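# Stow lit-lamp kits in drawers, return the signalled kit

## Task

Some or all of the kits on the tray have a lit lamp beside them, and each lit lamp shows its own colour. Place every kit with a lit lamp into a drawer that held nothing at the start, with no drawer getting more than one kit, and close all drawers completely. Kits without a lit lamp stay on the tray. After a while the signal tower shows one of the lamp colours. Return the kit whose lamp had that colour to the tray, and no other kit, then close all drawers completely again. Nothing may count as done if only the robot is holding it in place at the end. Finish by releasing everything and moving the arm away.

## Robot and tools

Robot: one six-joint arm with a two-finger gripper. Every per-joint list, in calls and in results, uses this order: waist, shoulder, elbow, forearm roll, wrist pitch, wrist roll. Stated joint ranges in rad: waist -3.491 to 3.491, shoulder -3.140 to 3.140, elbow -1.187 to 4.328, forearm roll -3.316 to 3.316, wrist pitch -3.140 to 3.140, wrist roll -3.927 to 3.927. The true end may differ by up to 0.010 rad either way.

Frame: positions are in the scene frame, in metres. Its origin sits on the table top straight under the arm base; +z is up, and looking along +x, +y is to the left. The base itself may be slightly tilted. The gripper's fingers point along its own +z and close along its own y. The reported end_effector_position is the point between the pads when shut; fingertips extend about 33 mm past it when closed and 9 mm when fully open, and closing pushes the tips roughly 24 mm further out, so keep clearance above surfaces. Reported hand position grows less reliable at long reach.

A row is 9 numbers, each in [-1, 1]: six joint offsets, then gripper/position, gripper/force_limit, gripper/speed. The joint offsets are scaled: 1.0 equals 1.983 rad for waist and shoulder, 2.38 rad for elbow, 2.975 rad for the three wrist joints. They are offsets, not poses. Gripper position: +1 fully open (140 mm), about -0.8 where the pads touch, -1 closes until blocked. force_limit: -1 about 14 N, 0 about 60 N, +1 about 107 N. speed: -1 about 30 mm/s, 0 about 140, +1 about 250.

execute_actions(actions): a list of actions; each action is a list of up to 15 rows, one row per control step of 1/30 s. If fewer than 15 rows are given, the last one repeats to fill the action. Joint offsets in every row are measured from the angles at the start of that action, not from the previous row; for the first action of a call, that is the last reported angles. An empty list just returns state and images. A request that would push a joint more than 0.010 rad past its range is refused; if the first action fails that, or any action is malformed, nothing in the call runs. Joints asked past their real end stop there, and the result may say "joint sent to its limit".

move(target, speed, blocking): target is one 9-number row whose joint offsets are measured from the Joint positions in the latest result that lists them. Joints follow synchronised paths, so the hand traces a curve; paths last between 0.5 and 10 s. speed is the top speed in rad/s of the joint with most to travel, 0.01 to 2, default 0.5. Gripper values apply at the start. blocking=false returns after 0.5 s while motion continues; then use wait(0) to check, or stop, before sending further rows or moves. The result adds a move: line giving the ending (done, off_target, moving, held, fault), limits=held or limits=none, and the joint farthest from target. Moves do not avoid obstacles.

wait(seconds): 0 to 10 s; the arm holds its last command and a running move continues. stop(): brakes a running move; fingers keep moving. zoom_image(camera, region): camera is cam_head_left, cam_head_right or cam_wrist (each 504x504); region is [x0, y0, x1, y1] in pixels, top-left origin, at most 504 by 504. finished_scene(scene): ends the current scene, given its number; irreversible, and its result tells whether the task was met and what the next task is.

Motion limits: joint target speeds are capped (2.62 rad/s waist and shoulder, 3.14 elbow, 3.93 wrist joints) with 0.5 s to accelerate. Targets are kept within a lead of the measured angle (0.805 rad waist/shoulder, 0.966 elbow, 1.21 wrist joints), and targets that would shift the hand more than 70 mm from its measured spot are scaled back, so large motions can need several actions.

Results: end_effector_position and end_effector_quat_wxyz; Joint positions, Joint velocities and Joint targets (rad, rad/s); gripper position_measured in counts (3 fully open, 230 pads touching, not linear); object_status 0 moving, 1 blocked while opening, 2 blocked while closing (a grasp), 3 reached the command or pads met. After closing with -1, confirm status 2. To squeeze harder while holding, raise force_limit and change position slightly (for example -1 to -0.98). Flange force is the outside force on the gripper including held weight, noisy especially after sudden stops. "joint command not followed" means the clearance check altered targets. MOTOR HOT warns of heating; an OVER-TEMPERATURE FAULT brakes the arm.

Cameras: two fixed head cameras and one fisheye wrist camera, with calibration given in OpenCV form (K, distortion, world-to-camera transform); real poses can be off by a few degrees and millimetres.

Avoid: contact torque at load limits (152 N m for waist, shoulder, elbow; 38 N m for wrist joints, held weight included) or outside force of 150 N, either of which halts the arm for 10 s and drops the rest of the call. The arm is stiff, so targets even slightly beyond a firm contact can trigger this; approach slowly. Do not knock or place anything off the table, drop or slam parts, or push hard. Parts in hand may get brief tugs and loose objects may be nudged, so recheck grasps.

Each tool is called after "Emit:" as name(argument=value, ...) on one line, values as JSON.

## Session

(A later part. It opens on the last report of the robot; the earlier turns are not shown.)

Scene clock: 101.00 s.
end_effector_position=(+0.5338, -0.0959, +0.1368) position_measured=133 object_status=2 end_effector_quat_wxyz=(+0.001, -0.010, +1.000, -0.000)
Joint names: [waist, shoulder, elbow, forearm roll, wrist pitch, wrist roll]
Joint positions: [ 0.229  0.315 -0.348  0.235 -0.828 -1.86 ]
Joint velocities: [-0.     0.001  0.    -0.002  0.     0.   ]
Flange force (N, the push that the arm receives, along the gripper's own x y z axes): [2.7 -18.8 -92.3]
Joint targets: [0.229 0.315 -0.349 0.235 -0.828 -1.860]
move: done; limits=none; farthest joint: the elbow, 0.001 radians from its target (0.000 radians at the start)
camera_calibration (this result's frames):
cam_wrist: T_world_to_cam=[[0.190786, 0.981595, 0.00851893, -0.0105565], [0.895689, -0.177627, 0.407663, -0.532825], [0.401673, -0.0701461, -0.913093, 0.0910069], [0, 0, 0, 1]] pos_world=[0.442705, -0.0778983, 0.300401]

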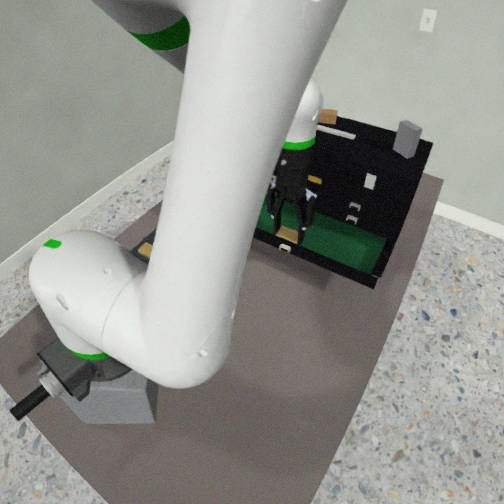

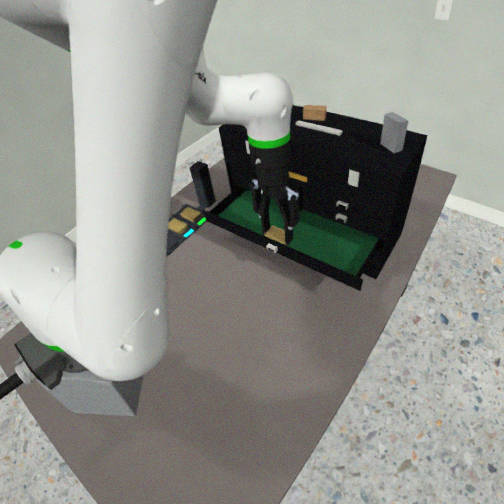

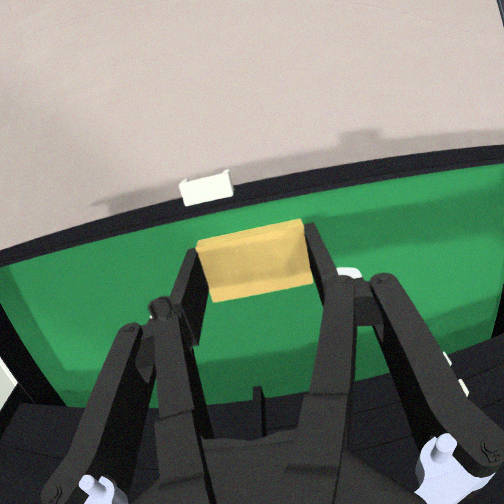

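Emit:
move(target=[0,0,0,0,0,0,0.7,0,0])

Emit:
move(target=[0,-0.1085,0,0,-0.0723,0,0.7,0,0])

Emit:
move(target=[-0.0177,-0.1916,-0.312,-0.2571,0.4813,0.2844,0.7,0,0], speed=1.0)

Emit:
move(target=[0,0.1397,0.0303,0,0,0,0.7,0,0], speed=0.4)

Emit:
move(target=[0,0,0,0,0,0,-1,-0.5,0.5])

Emit:
move(target=[-0.007,0.0696,0.0685,0,0,0,-1,-0.5,0], speed=0.2)

Emit:
move(target=[-0.0055,0.0708,0.0771,0,0,0,-1,-0.5,0], speed=0.15)

Emit:
move(target=[0,0,0,0,0,0,0.4,0,0.5])

Emit:
move(target=[0,-0.0708,-0.0771,0,0,0,0.4,0,0], speed=0.4)

Scene clock: 111.73 s.
end_effector_position=(+0.5338, -0.0959, +0.1368) position_measured=41 object_status=3 end_effector_quat_wxyz=(+0.001, -0.010, +1.000, -0.000)
Joint names: [waist, shoulder, elbow, forearm roll, wrist pitch, wrist roll]
Joint positions: [ 0.23   0.315 -0.348  0.235 -0.828 -1.86 ]
Joint velocities: [ 0.    -0.001 -0.    -0.     0.    -0.   ]
Flange force (N, the push that the arm receives, along the gripper's own x y z axes): [5.8 3.6 0.6]
Joint targets: [0.229 0.315 -0.348 0.235 -0.828 -1.860]
move: done; limits=none; farthest joint: the waist, 0.001 radians from its target (0.000 radians at the start)
camera_calibration (this result's frames):
cam_wrist: T_world_to_cam=[[0.190737, 0.981604, 0.0085077, -0.0105484], [0.895712, -0.177581, 0.407633, -0.532814], [0.401646, -0.0701305, -0.913106, 0.0910307], [0, 0, 0, 1]] pos_world=[0.442698, -0.077879, 0.300403]

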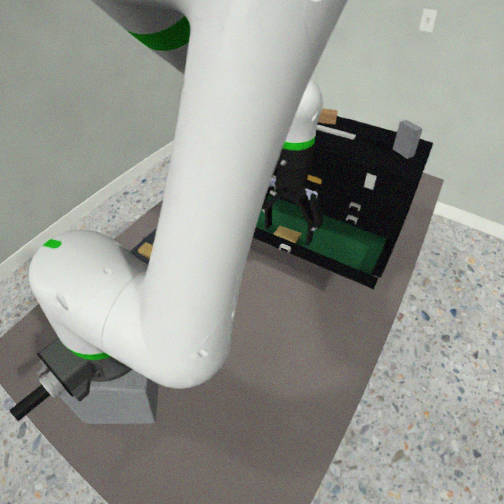

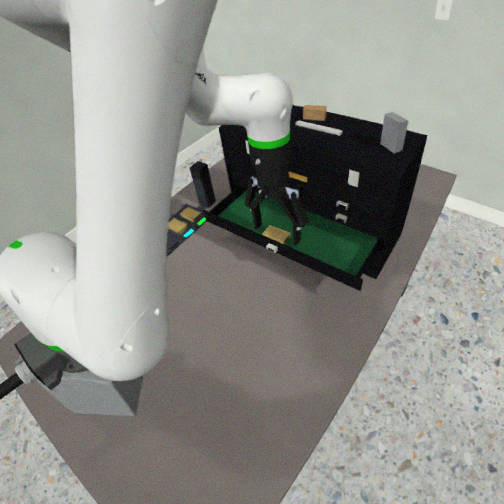

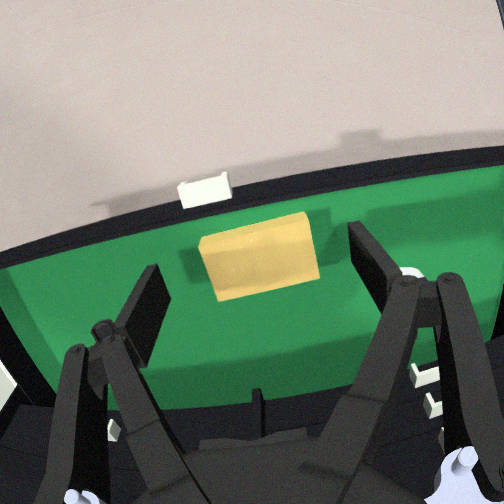

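Scene clock: 112.60 s.
end_effector_position=(+0.5042, -0.1291, +0.2390) position_measured=41 object_status=3 end_effector_quat_wxyz=(+0.003, +0.010, +1.000, -0.015)
Joint names: [waist, shoulder, elbow, forearm roll, wrist pitch, wrist roll]
Joint positions: [ 0.23   0.1   -0.348  0.235 -1.043 -1.86 ]
Joint velocities: [-0.001 -0.002  0.    -0.    -0.001  0.001]
Flange force (N, the push that the arm receives, along the gripper's own x y z axes): [7.4 4.3 1.1]
Joint targets: [0.230 0.100 -0.348 0.235 -1.043 -1.860]
move: done; limits=none; farthest joint: the waist, 0.000 radians from its target (0.000 radians at the start)
camera_calibration (this result's frames):
cam_wrist: T_world_to_cam=[[0.230158, 0.972947, -0.0200399, 0.0126596], [0.886603, -0.201155, 0.416499, -0.554385], [0.4012, -0.113628, -0.908915, 0.18748], [0, 0, 0, 1]] pos_world=[0.413389, -0.102531, 0.401558]

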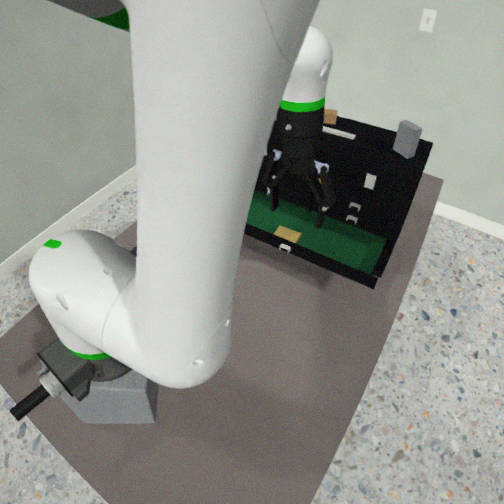

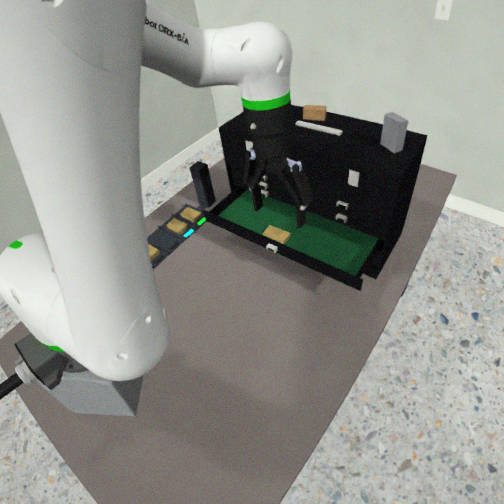

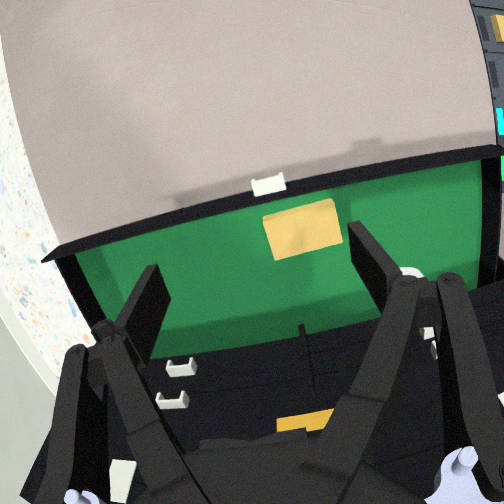

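Scene clock: 114.57 s.
end_effector_position=(+0.4688, -0.1289, +0.2199) position_measured=41 object_status=3 end_effector_quat_wxyz=(+0.473, +0.010, +0.881, +0.002)
Joint names: [waist, shoulder, elbow, forearm roll, wrist pitch, wrist roll]
Joint positions: [ 0.194 -0.28  -1.091 -0.53   0.389 -1.014]
Joint velocities: [-0.    -0.001 -0.001 -0.001  0.001  0.001]
Flange force (N, the push that the arm receives, along the gripper's own x y z axes): no reading
Joint targets: [0.194 -0.280 -1.091 -0.530 0.389 -1.014]
move: done; limits=none; farthest joint: the waist, 0.000 radians from its target (0.035 radians at the start)
camera_calibration (this result's frames):
cam_wrist: T_world_to_cam=[[0.124121, 0.97343, 0.192427, 0.0232349], [0.15235, -0.210323, 0.965688, -0.292765], [0.980502, -0.090546, -0.174408, -0.245808], [0, 0, 0, 1]] pos_world=[0.282734, -0.10645, 0.235378]

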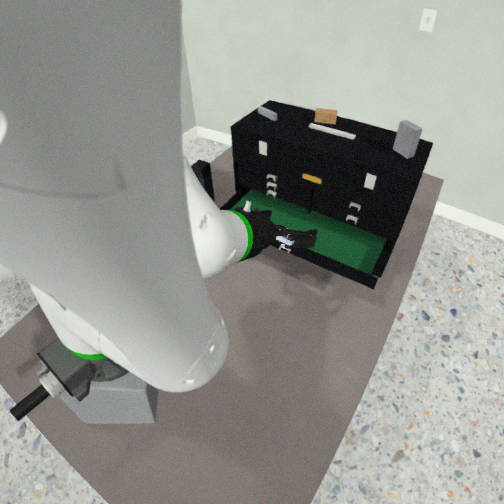

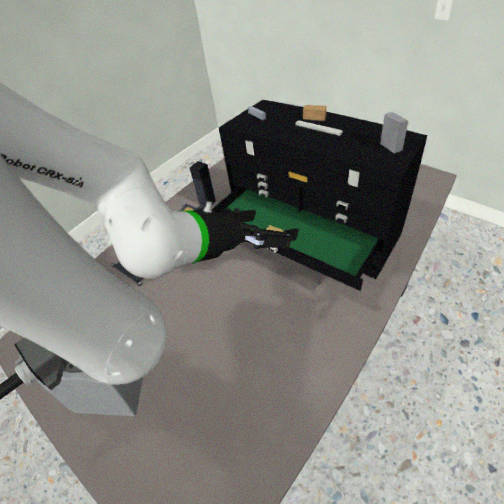

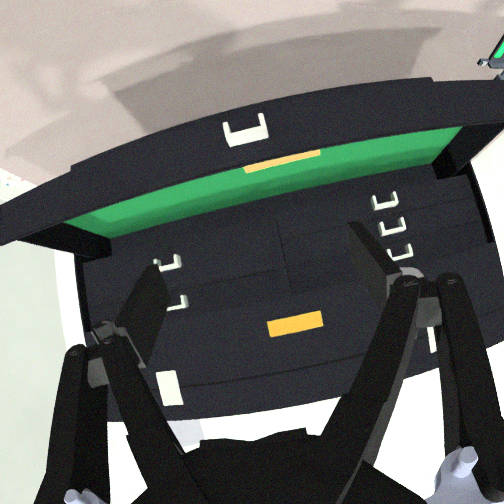

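Scene clock: 115.70 s.
end_effector_position=(+0.4543, -0.1160, +0.1347) position_measured=41 object_status=3 end_effector_quat_wxyz=(+0.382, -0.011, +0.924, -0.001)
Joint names: [waist, shoulder, elbow, forearm roll, wrist pitch, wrist roll]
Joint positions: [ 0.194 -0.003 -1.019 -0.53   0.389 -1.014]
Joint velocities: [0.    0.001 0.    0.001 0.    0.   ]
Flange force (N, the push that the arm receives, along the gripper's own x y z axes): no reading
Joint targets: [0.194 -0.003 -1.019 -0.530 0.389 -1.014]
move: done; limits=none; farthest joint: the waist, 0.000 radians from its target (0.000 radians at the start)
camera_calibration (this result's frames):
cam_wrist: T_world_to_cam=[[0.124487, 0.981581, 0.144919, 0.0360721], [0.348944, -0.180035, 0.919688, -0.285141], [0.928839, -0.0639206, -0.364929, -0.192996], [0, 0, 0, 1]] pos_world=[0.27427, -0.0990795, 0.186584]

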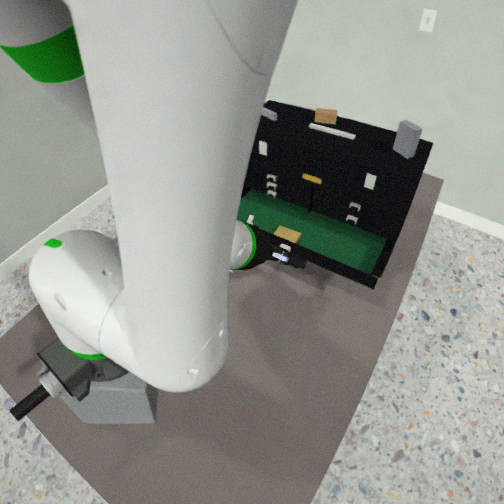

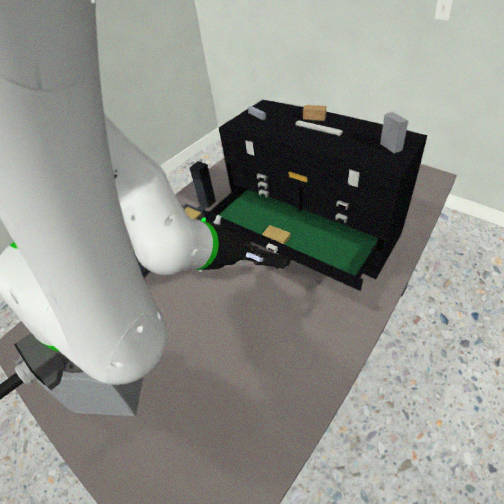

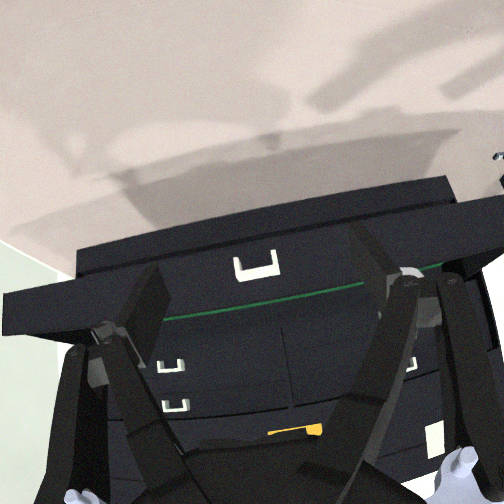

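Scene clock: 116.40 s.
end_effector_position=(+0.4543, -0.1160, +0.1347) position_measured=191 object_status=2 end_effector_quat_wxyz=(+0.382, -0.011, +0.924, -0.001)
Joint names: [waist, shoulder, elbow, forearm roll, wrist pitch, wrist roll]
Joint positions: [ 0.194 -0.003 -1.019 -0.53   0.389 -1.014]
Joint velocities: [-0.    -0.001  0.    -0.    -0.    -0.   ]
Flange force (N, the push that the arm receives, along the gripper's own x y z axes): no reading
Joint targets: [0.194 -0.003 -1.019 -0.530 0.389 -1.014]
move: done; limits=none; farthest joint: the waist, 0.000 radians from its target (0.000 radians at the start)
camera_calibration (this result's frames):
cam_wrist: T_world_to_cam=[[0.124506, 0.981579, 0.144915, 0.0360724], [0.348949, -0.180039, 0.919685, -0.285141], [0.928834, -0.0639384, -0.364937, -0.192997], [0, 0, 0, 1]] pos_world=[0.274271, -0.0990842, 0.186581]

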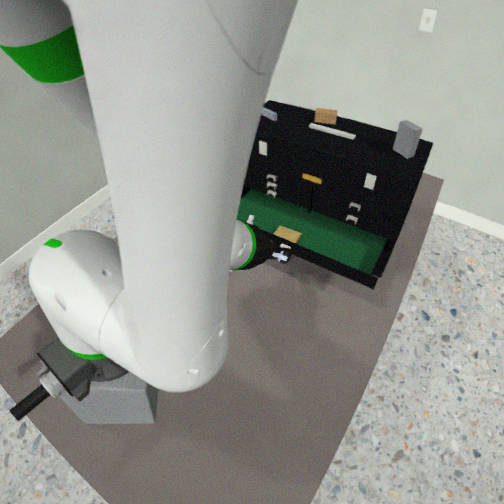

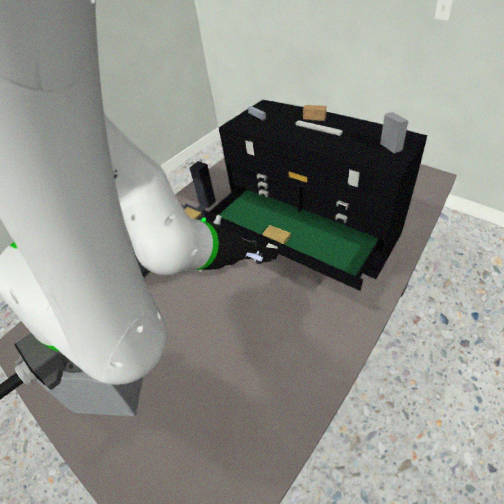

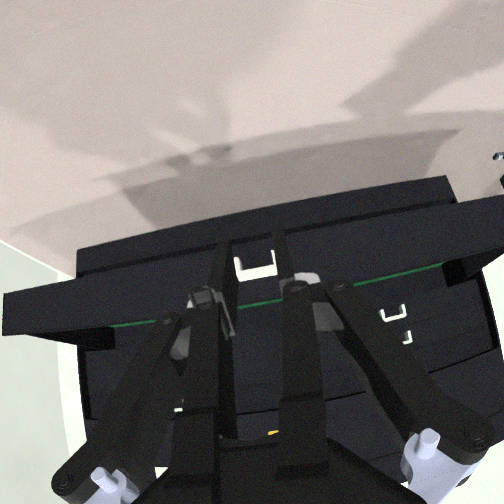

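Scene clock: 117.57 s.
end_effector_position=(+0.5243, -0.1152, +0.1344) position_measured=191 object_status=2 end_effector_quat_wxyz=(+0.393, -0.002, +0.920, -0.004)
Joint names: [waist, shoulder, elbow, forearm roll, wrist pitch, wrist roll]
Joint positions: [ 0.181  0.135 -0.856 -0.53   0.389 -1.014]
Joint velocities: [-0.001  0.002  0.     0.001 -0.     0.001]
Flange force (N, the push that the arm receives, along the gripper's own x y z axes): no reading
Joint targets: [0.181 0.135 -0.856 -0.530 0.389 -1.014]
move: done; limits=none; farthest joint: the waist, 0.000 radians from its target (0.014 radians at the start)
camera_calibration (this result's frames):
cam_wrist: T_world_to_cam=[[0.138694, 0.979084, 0.148855, 0.0184001], [0.324848, -0.186968, 0.927101, -0.298308], [0.935541, -0.080228, -0.343985, -0.266306], [0, 0, 0, 1]] pos_world=[0.343493, -0.0951545, 0.182218]

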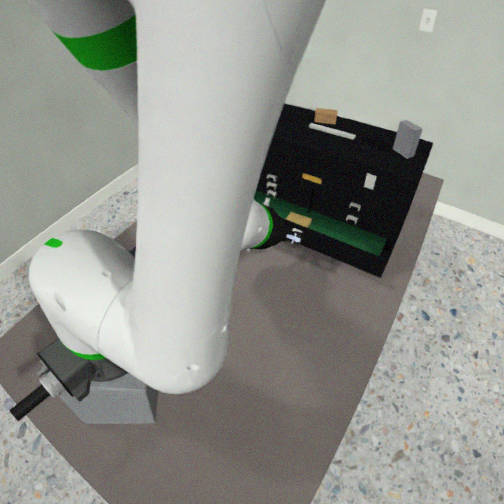

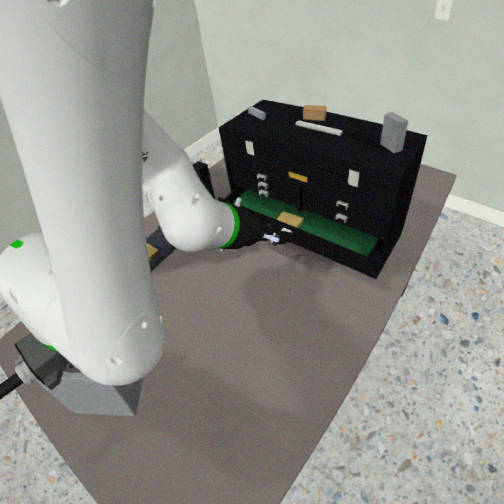

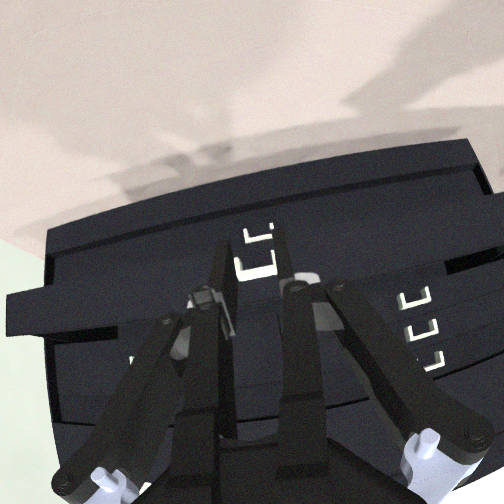

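Scene clock: 119.13 s.
end_effector_position=(+0.6050, -0.1137, +0.1339) position_measured=191 object_status=2 end_effector_quat_wxyz=(+0.411, +0.007, +0.911, -0.007)
Joint names: [waist, shoulder, elbow, forearm roll, wrist pitch, wrist roll]
Joint positions: [ 0.17   0.275 -0.672 -0.53   0.389 -1.014]
Joint velocities: [ 0.     0.001  0.001 -0.001 -0.    -0.001]
Flange force (N, the push that the arm receives, along the gripper's own x y z axes): no reading
Joint targets: [0.170 0.275 -0.672 -0.530 0.389 -1.014]
move: done; limits=none; farthest joint: the waist, 0.000 radians from its target (0.010 radians at the start)
camera_calibration (this result's frames):
cam_wrist: T_world_to_cam=[[0.149983, 0.976083, 0.157376, -0.00251245], [0.283507, -0.194951, 0.938945, -0.301327], [0.947169, -0.0962082, -0.305966, -0.355796], [0, 0, 0, 1]] pos_world=[0.422804, -0.0905222, 0.174463]

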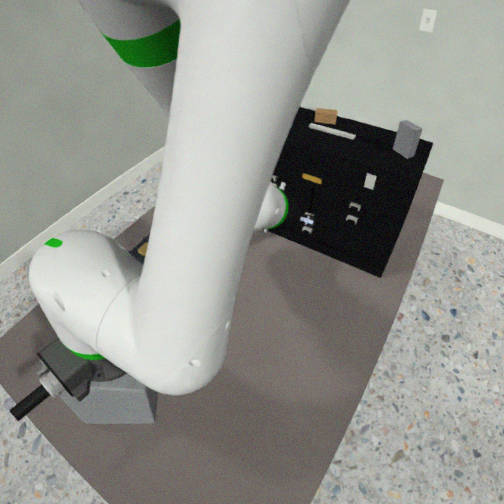

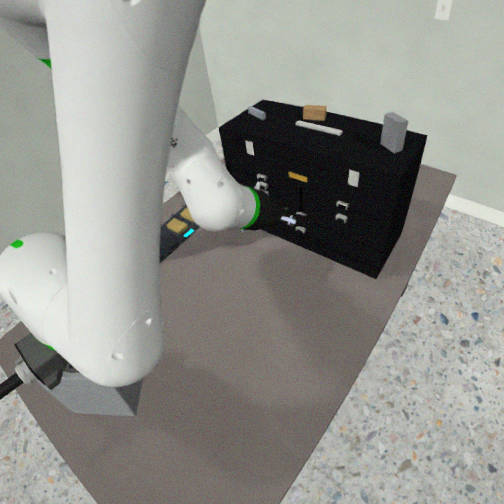

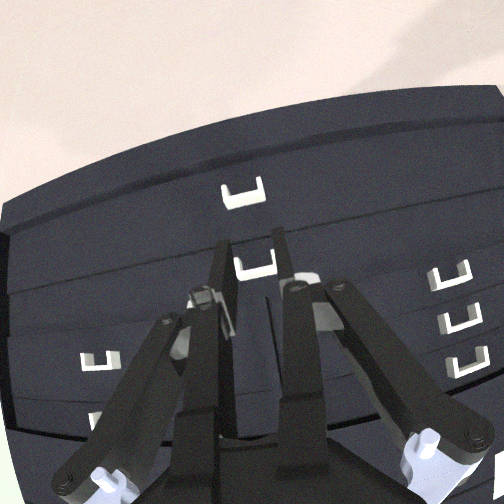

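Scene clock: 119.73 s.
end_effector_position=(+0.6050, -0.1138, +0.1339) position_measured=78 object_status=3 end_effector_quat_wxyz=(+0.411, +0.007, +0.911, -0.007)
Joint names: [waist, shoulder, elbow, forearm roll, wrist pitch, wrist roll]
Joint positions: [ 0.169  0.275 -0.672 -0.53   0.389 -1.014]
Joint velocities: [ 0.002 -0.    -0.001 -0.    -0.    -0.001]
Flange force (N, the push that the arm receives, along the gripper's own x y z axes): no reading
Joint targets: [0.170 0.275 -0.672 -0.530 0.389 -1.014]
move: done; limits=none; farthest joint: the waist, 0.001 radians from its target (0.000 radians at the start)
camera_calibration (this result's frames):
cam_wrist: T_world_to_cam=[[0.150099, 0.976067, 0.157367, -0.0025159], [0.283471, -0.194975, 0.938951, -0.301328], [0.947161, -0.0963267, -0.305952, -0.355828], [0, 0, 0, 1]] pos_world=[0.422822, -0.0905715, 0.174461]

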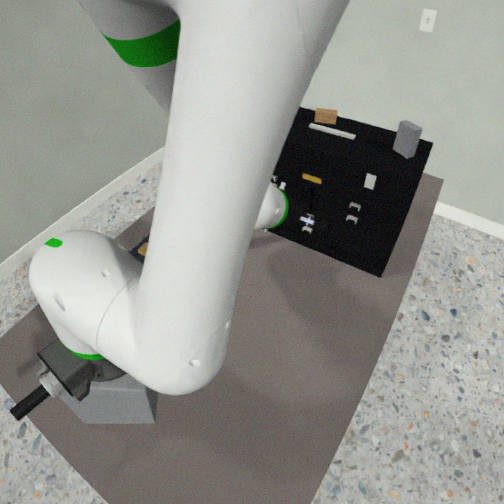

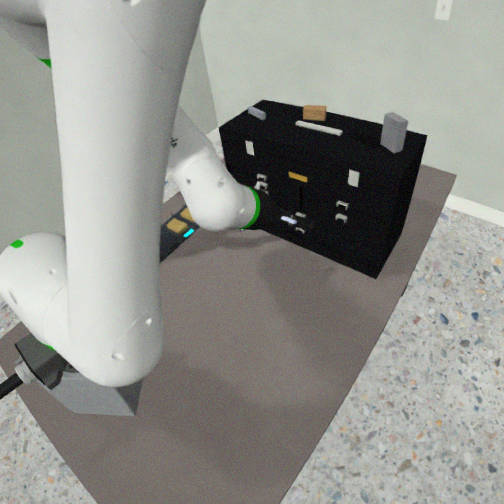

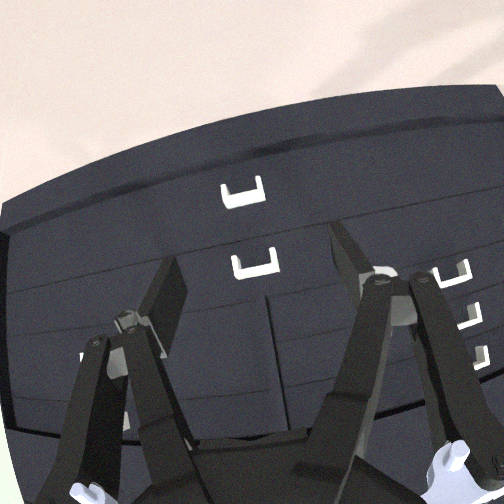

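Scene clock: 120.63 s.
end_effector_position=(+0.5229, -0.1210, +0.1337) position_measured=78 object_status=3 end_effector_quat_wxyz=(+0.392, +0.003, +0.920, -0.007)
Joint names: [waist, shoulder, elbow, forearm roll, wrist pitch, wrist roll]
Joint positions: [ 0.169  0.135 -0.856 -0.53   0.389 -1.014]
Joint velocities: [-0.    -0.001 -0.001 -0.    -0.    -0.001]
Flange force (N, the push that the arm receives, along the gripper's own x y z axes): no reading
Joint targets: [0.169 0.135 -0.856 -0.530 0.389 -1.014]
move: done; limits=none; farthest joint: the waist, 0.000 radians from its target (0.000 radians at the start)
camera_calibration (this result's frames):
cam_wrist: T_world_to_cam=[[0.149582, 0.977709, 0.147343, 0.0187394], [0.324282, -0.189288, 0.926829, -0.298222], [0.934059, -0.0908564, -0.345367, -0.266022], [0, 0, 0, 1]] pos_world=[0.342385, -0.0989414, 0.181764]

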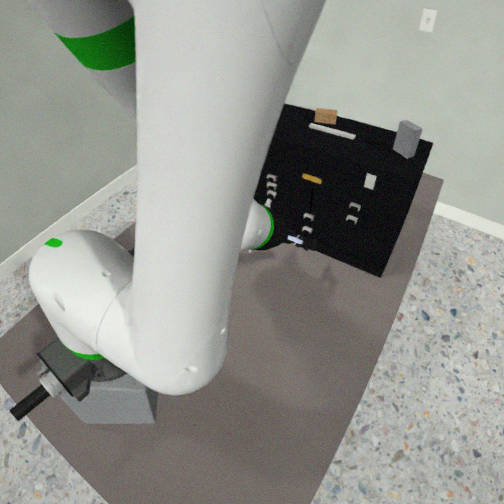

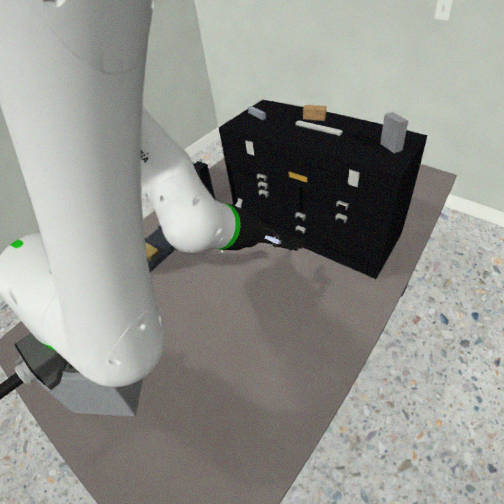

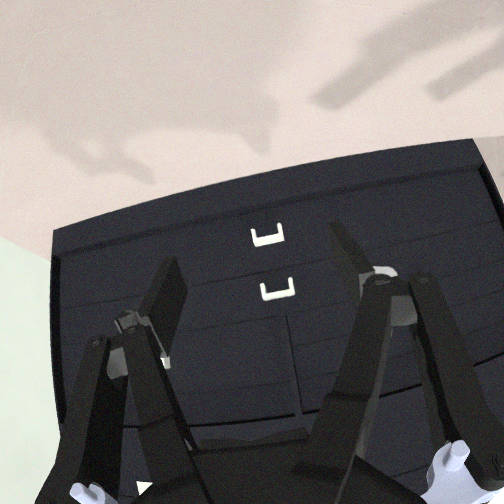

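Emit:
move(target=[-0.177,-0.1039,-0.0529,0.2645,0.0024,-0.1822,0.4,0,0], speed=0.7)

Emit:
move(target=[0.0141,0.0721,0.066,0,0,0,0.4,0,0], speed=0.2)

Scene clock: 126.07 s.
end_effector_position=(+0.5321, -0.2379, +0.2291) position_measured=78 object_status=3 end_effector_quat_wxyz=(+0.443, +0.010, +0.897, -0.015)
Joint names: [waist, shoulder, elbow, forearm roll, wrist pitch, wrist roll]
Joint positions: [-0.182 -0.071 -0.982  0.257  0.396 -1.556]
Joint velocities: [-0. -0. -0.  0.  0.  0.]
Flange force (N, the push that the arm receives, along the gripper's own x y z axes): no reading
Joint targets: [-0.182 -0.071 -0.982 0.257 0.396 -1.556]
move: done; limits=none; farthest joint: the waist, 0.001 radians from its target (0.352 radians at the start)
camera_calibration (this result's frames):
cam_wrist: T_world_to_cam=[[0.150761, 0.976387, 0.154722, 0.114941], [0.21541, -0.185197, 0.958802, -0.360231], [0.964816, -0.111221, -0.238244, -0.298022], [0, 0, 0, 1]] pos_world=[0.347805, -0.212087, 0.256605]

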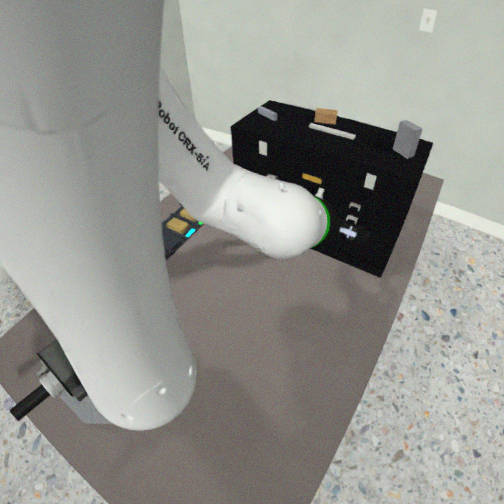

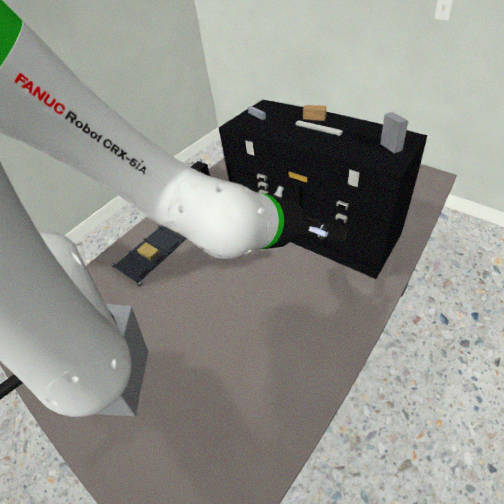

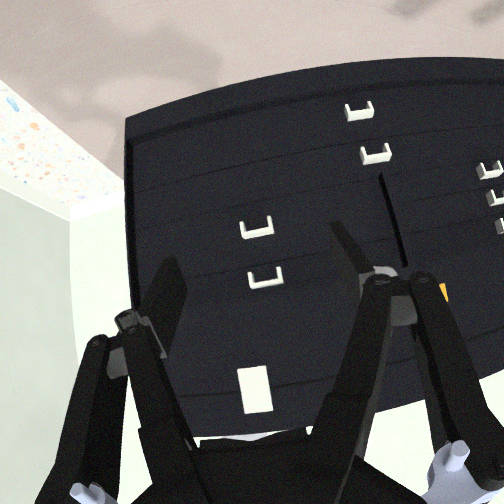

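Scene clock: 127.20 s.
end_effector_position=(+0.6027, -0.2385, +0.2294) position_measured=78 object_status=3 end_effector_quat_wxyz=(+0.451, -0.002, +0.893, -0.009)
Joint names: [waist, shoulder, elbow, forearm roll, wrist pitch, wrist roll]
Joint positions: [-0.154  0.072 -0.825  0.257  0.396 -1.556]
Joint velocities: [-0.001 -0.     0.001 -0.001 -0.    -0.   ]
Flange force (N, the push that the arm receives, along the gripper's own x y z axes): no reading
Joint targets: [-0.154 0.072 -0.824 0.257 0.396 -1.556]
move: done; limits=none; farthest joint: the waist, 0.000 radians from its target (0.027 radians at the start)
camera_calibration (this result's frames):
cam_wrist: T_world_to_cam=[[0.122827, 0.97994, 0.156943, 0.121977], [0.202927, -0.179599, 0.962582, -0.367767], [0.97146, -0.0863831, -0.220916, -0.368177], [0, 0, 0, 1]] pos_world=[0.417317, -0.217385, 0.253526]

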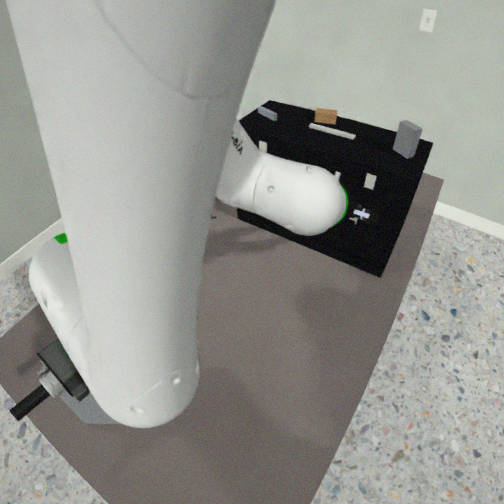

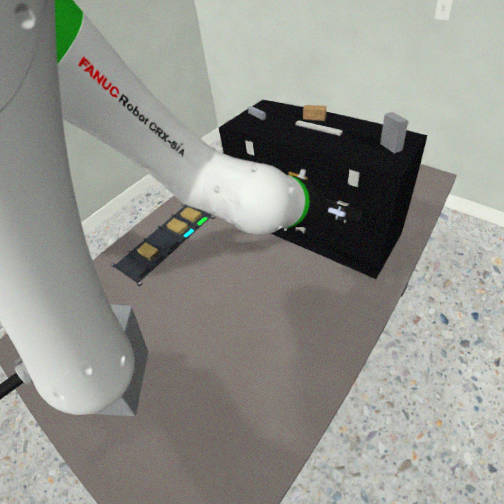

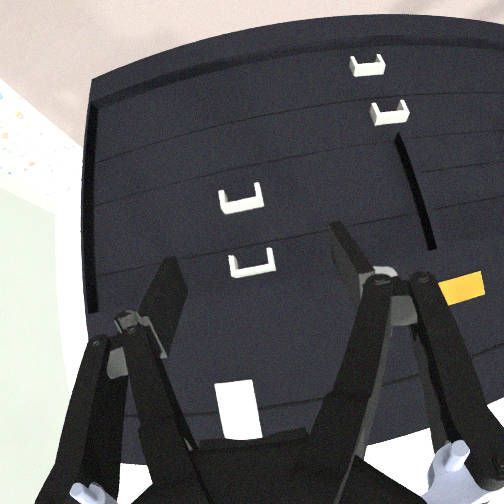

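Shift 2 mm, grip, pull.

Emit:
move(target=[-0.002,0,0,0,0,0,-1,0,-0.3], speed=0.05)

Emit:
move(target=[-0.0151,-0.0721,-0.066,0,0,0,-1,0,0], speed=0.2)

Emit:
move(target=[0,-0.057,-0.0256,0,-0.0336,0,-1,0,0], speed=0.15)

Scene clock: 130.97 s.
end_effector_position=(+0.6017, -0.2409, +0.2291) position_measured=193 object_status=2 end_effector_quat_wxyz=(+0.450, -0.000, +0.893, -0.010)
Joint names: [waist, shoulder, elbow, forearm roll, wrist pitch, wrist roll]
Joint positions: [-0.158  0.072 -0.824  0.257  0.396 -1.556]
Joint velocities: [ 0.001  0.001 -0.    -0.001  0.     0.001]
Flange force (N, the push that the arm receives, along the gripper's own x y z axes): no reading
Joint targets: [-0.158 0.072 -0.825 0.257 0.396 -1.556]
move: done; limits=none; farthest joint: the elbow, 0.001 radians from its target (0.001 radians at the start)
camera_calibration (this result's frames):
cam_wrist: T_world_to_cam=[[0.126795, 0.97952, 0.156409, 0.122102], [0.202827, -0.179952, 0.962538, -0.367762], [0.970971, -0.0903206, -0.22149, -0.368064], [0, 0, 0, 1]] pos_world=[0.41649, -0.219025, 0.253365]

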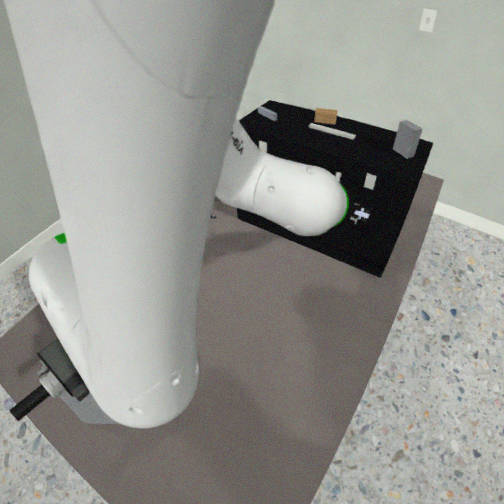

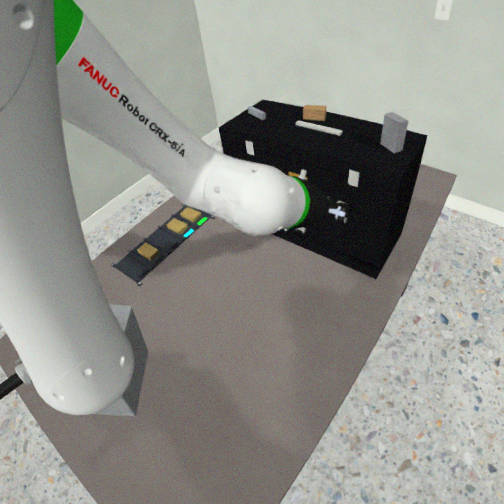

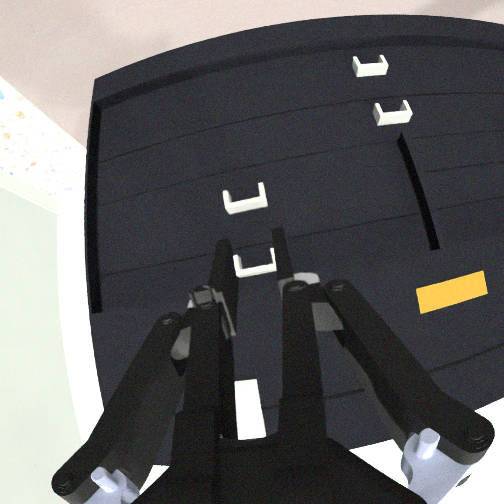

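Scene clock: 132.10 s.
end_effector_position=(+0.5308, -0.2411, +0.2289) position_measured=193 object_status=2 end_effector_quat_wxyz=(+0.442, +0.012, +0.897, -0.016)
Joint names: [waist, shoulder, elbow, forearm roll, wrist pitch, wrist roll]
Joint positions: [-0.188 -0.071 -0.981  0.257  0.396 -1.556]
Joint velocities: [ 0.    -0.001 -0.001  0.    -0.     0.002]
Flange force (N, the push that the arm receives, along the gripper's own x y z axes): no reading
Joint targets: [-0.188 -0.071 -0.982 0.257 0.396 -1.556]
move: done; limits=none; farthest joint: the waist, 0.000 radians from its target (0.030 radians at the start)
camera_calibration (this result's frames):
cam_wrist: T_world_to_cam=[[0.156627, 0.975592, 0.153913, 0.115142], [0.214887, -0.185764, 0.958809, -0.360203], [0.963998, -0.117101, -0.238738, -0.29804], [0, 0, 0, 1]] pos_world=[0.346679, -0.214145, 0.256491]

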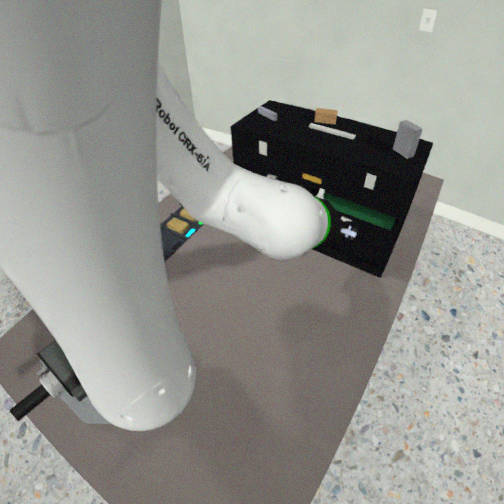

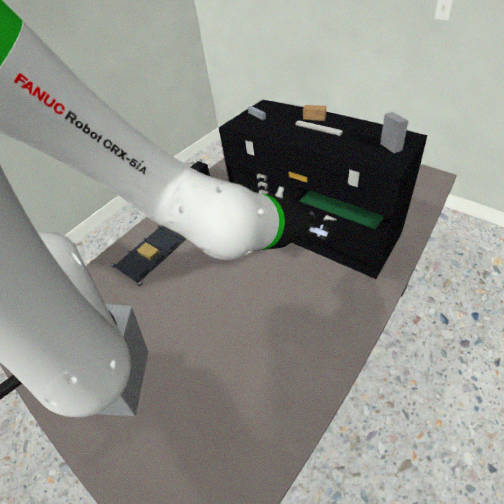

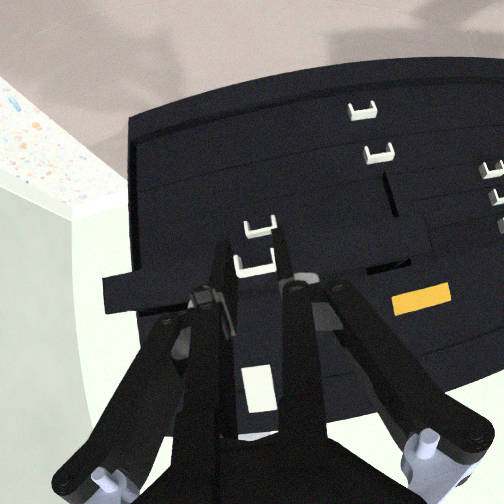

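Scene clock: 133.20 s.
end_effector_position=(+0.4922, -0.2394, +0.2292) position_measured=193 object_status=2 end_effector_quat_wxyz=(+0.420, +0.013, +0.907, -0.022)
Joint names: [waist, shoulder, elbow, forearm roll, wrist pitch, wrist roll]
Joint positions: [-0.188 -0.184 -1.042  0.257  0.296 -1.556]
Joint velocities: [-0.001 -0.    -0.001  0.    -0.001 -0.001]
Flange force (N, the push that the arm receives, along the gripper's own x y z axes): no reading
Joint targets: [-0.188 -0.184 -1.042 0.257 0.296 -1.556]
move: done; limits=none; farthest joint: the waist, 0.000 radians from its target (0.000 radians at the start)
camera_calibration (this result's frames):
cam_wrist: T_world_to_cam=[[0.171339, 0.975634, 0.137044, 0.116159], [0.261004, -0.179081, 0.948581, -0.370652], [0.950011, -0.12676, -0.285328, -0.245312], [0, 0, 0, 1]] pos_world=[0.309888, -0.210802, 0.26568]

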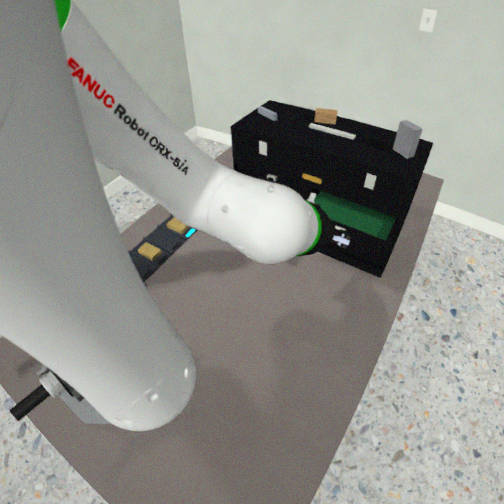

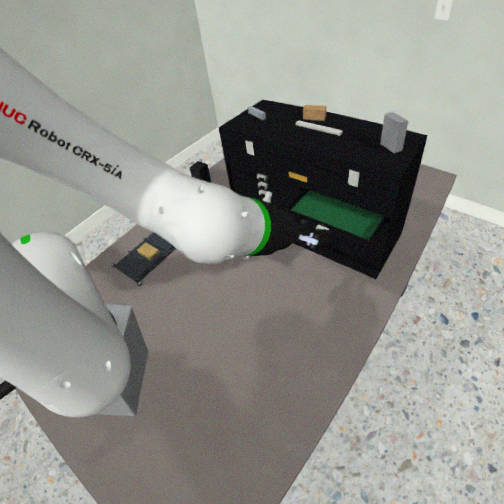

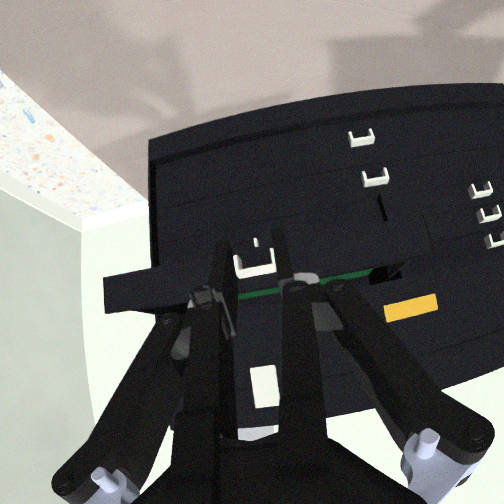

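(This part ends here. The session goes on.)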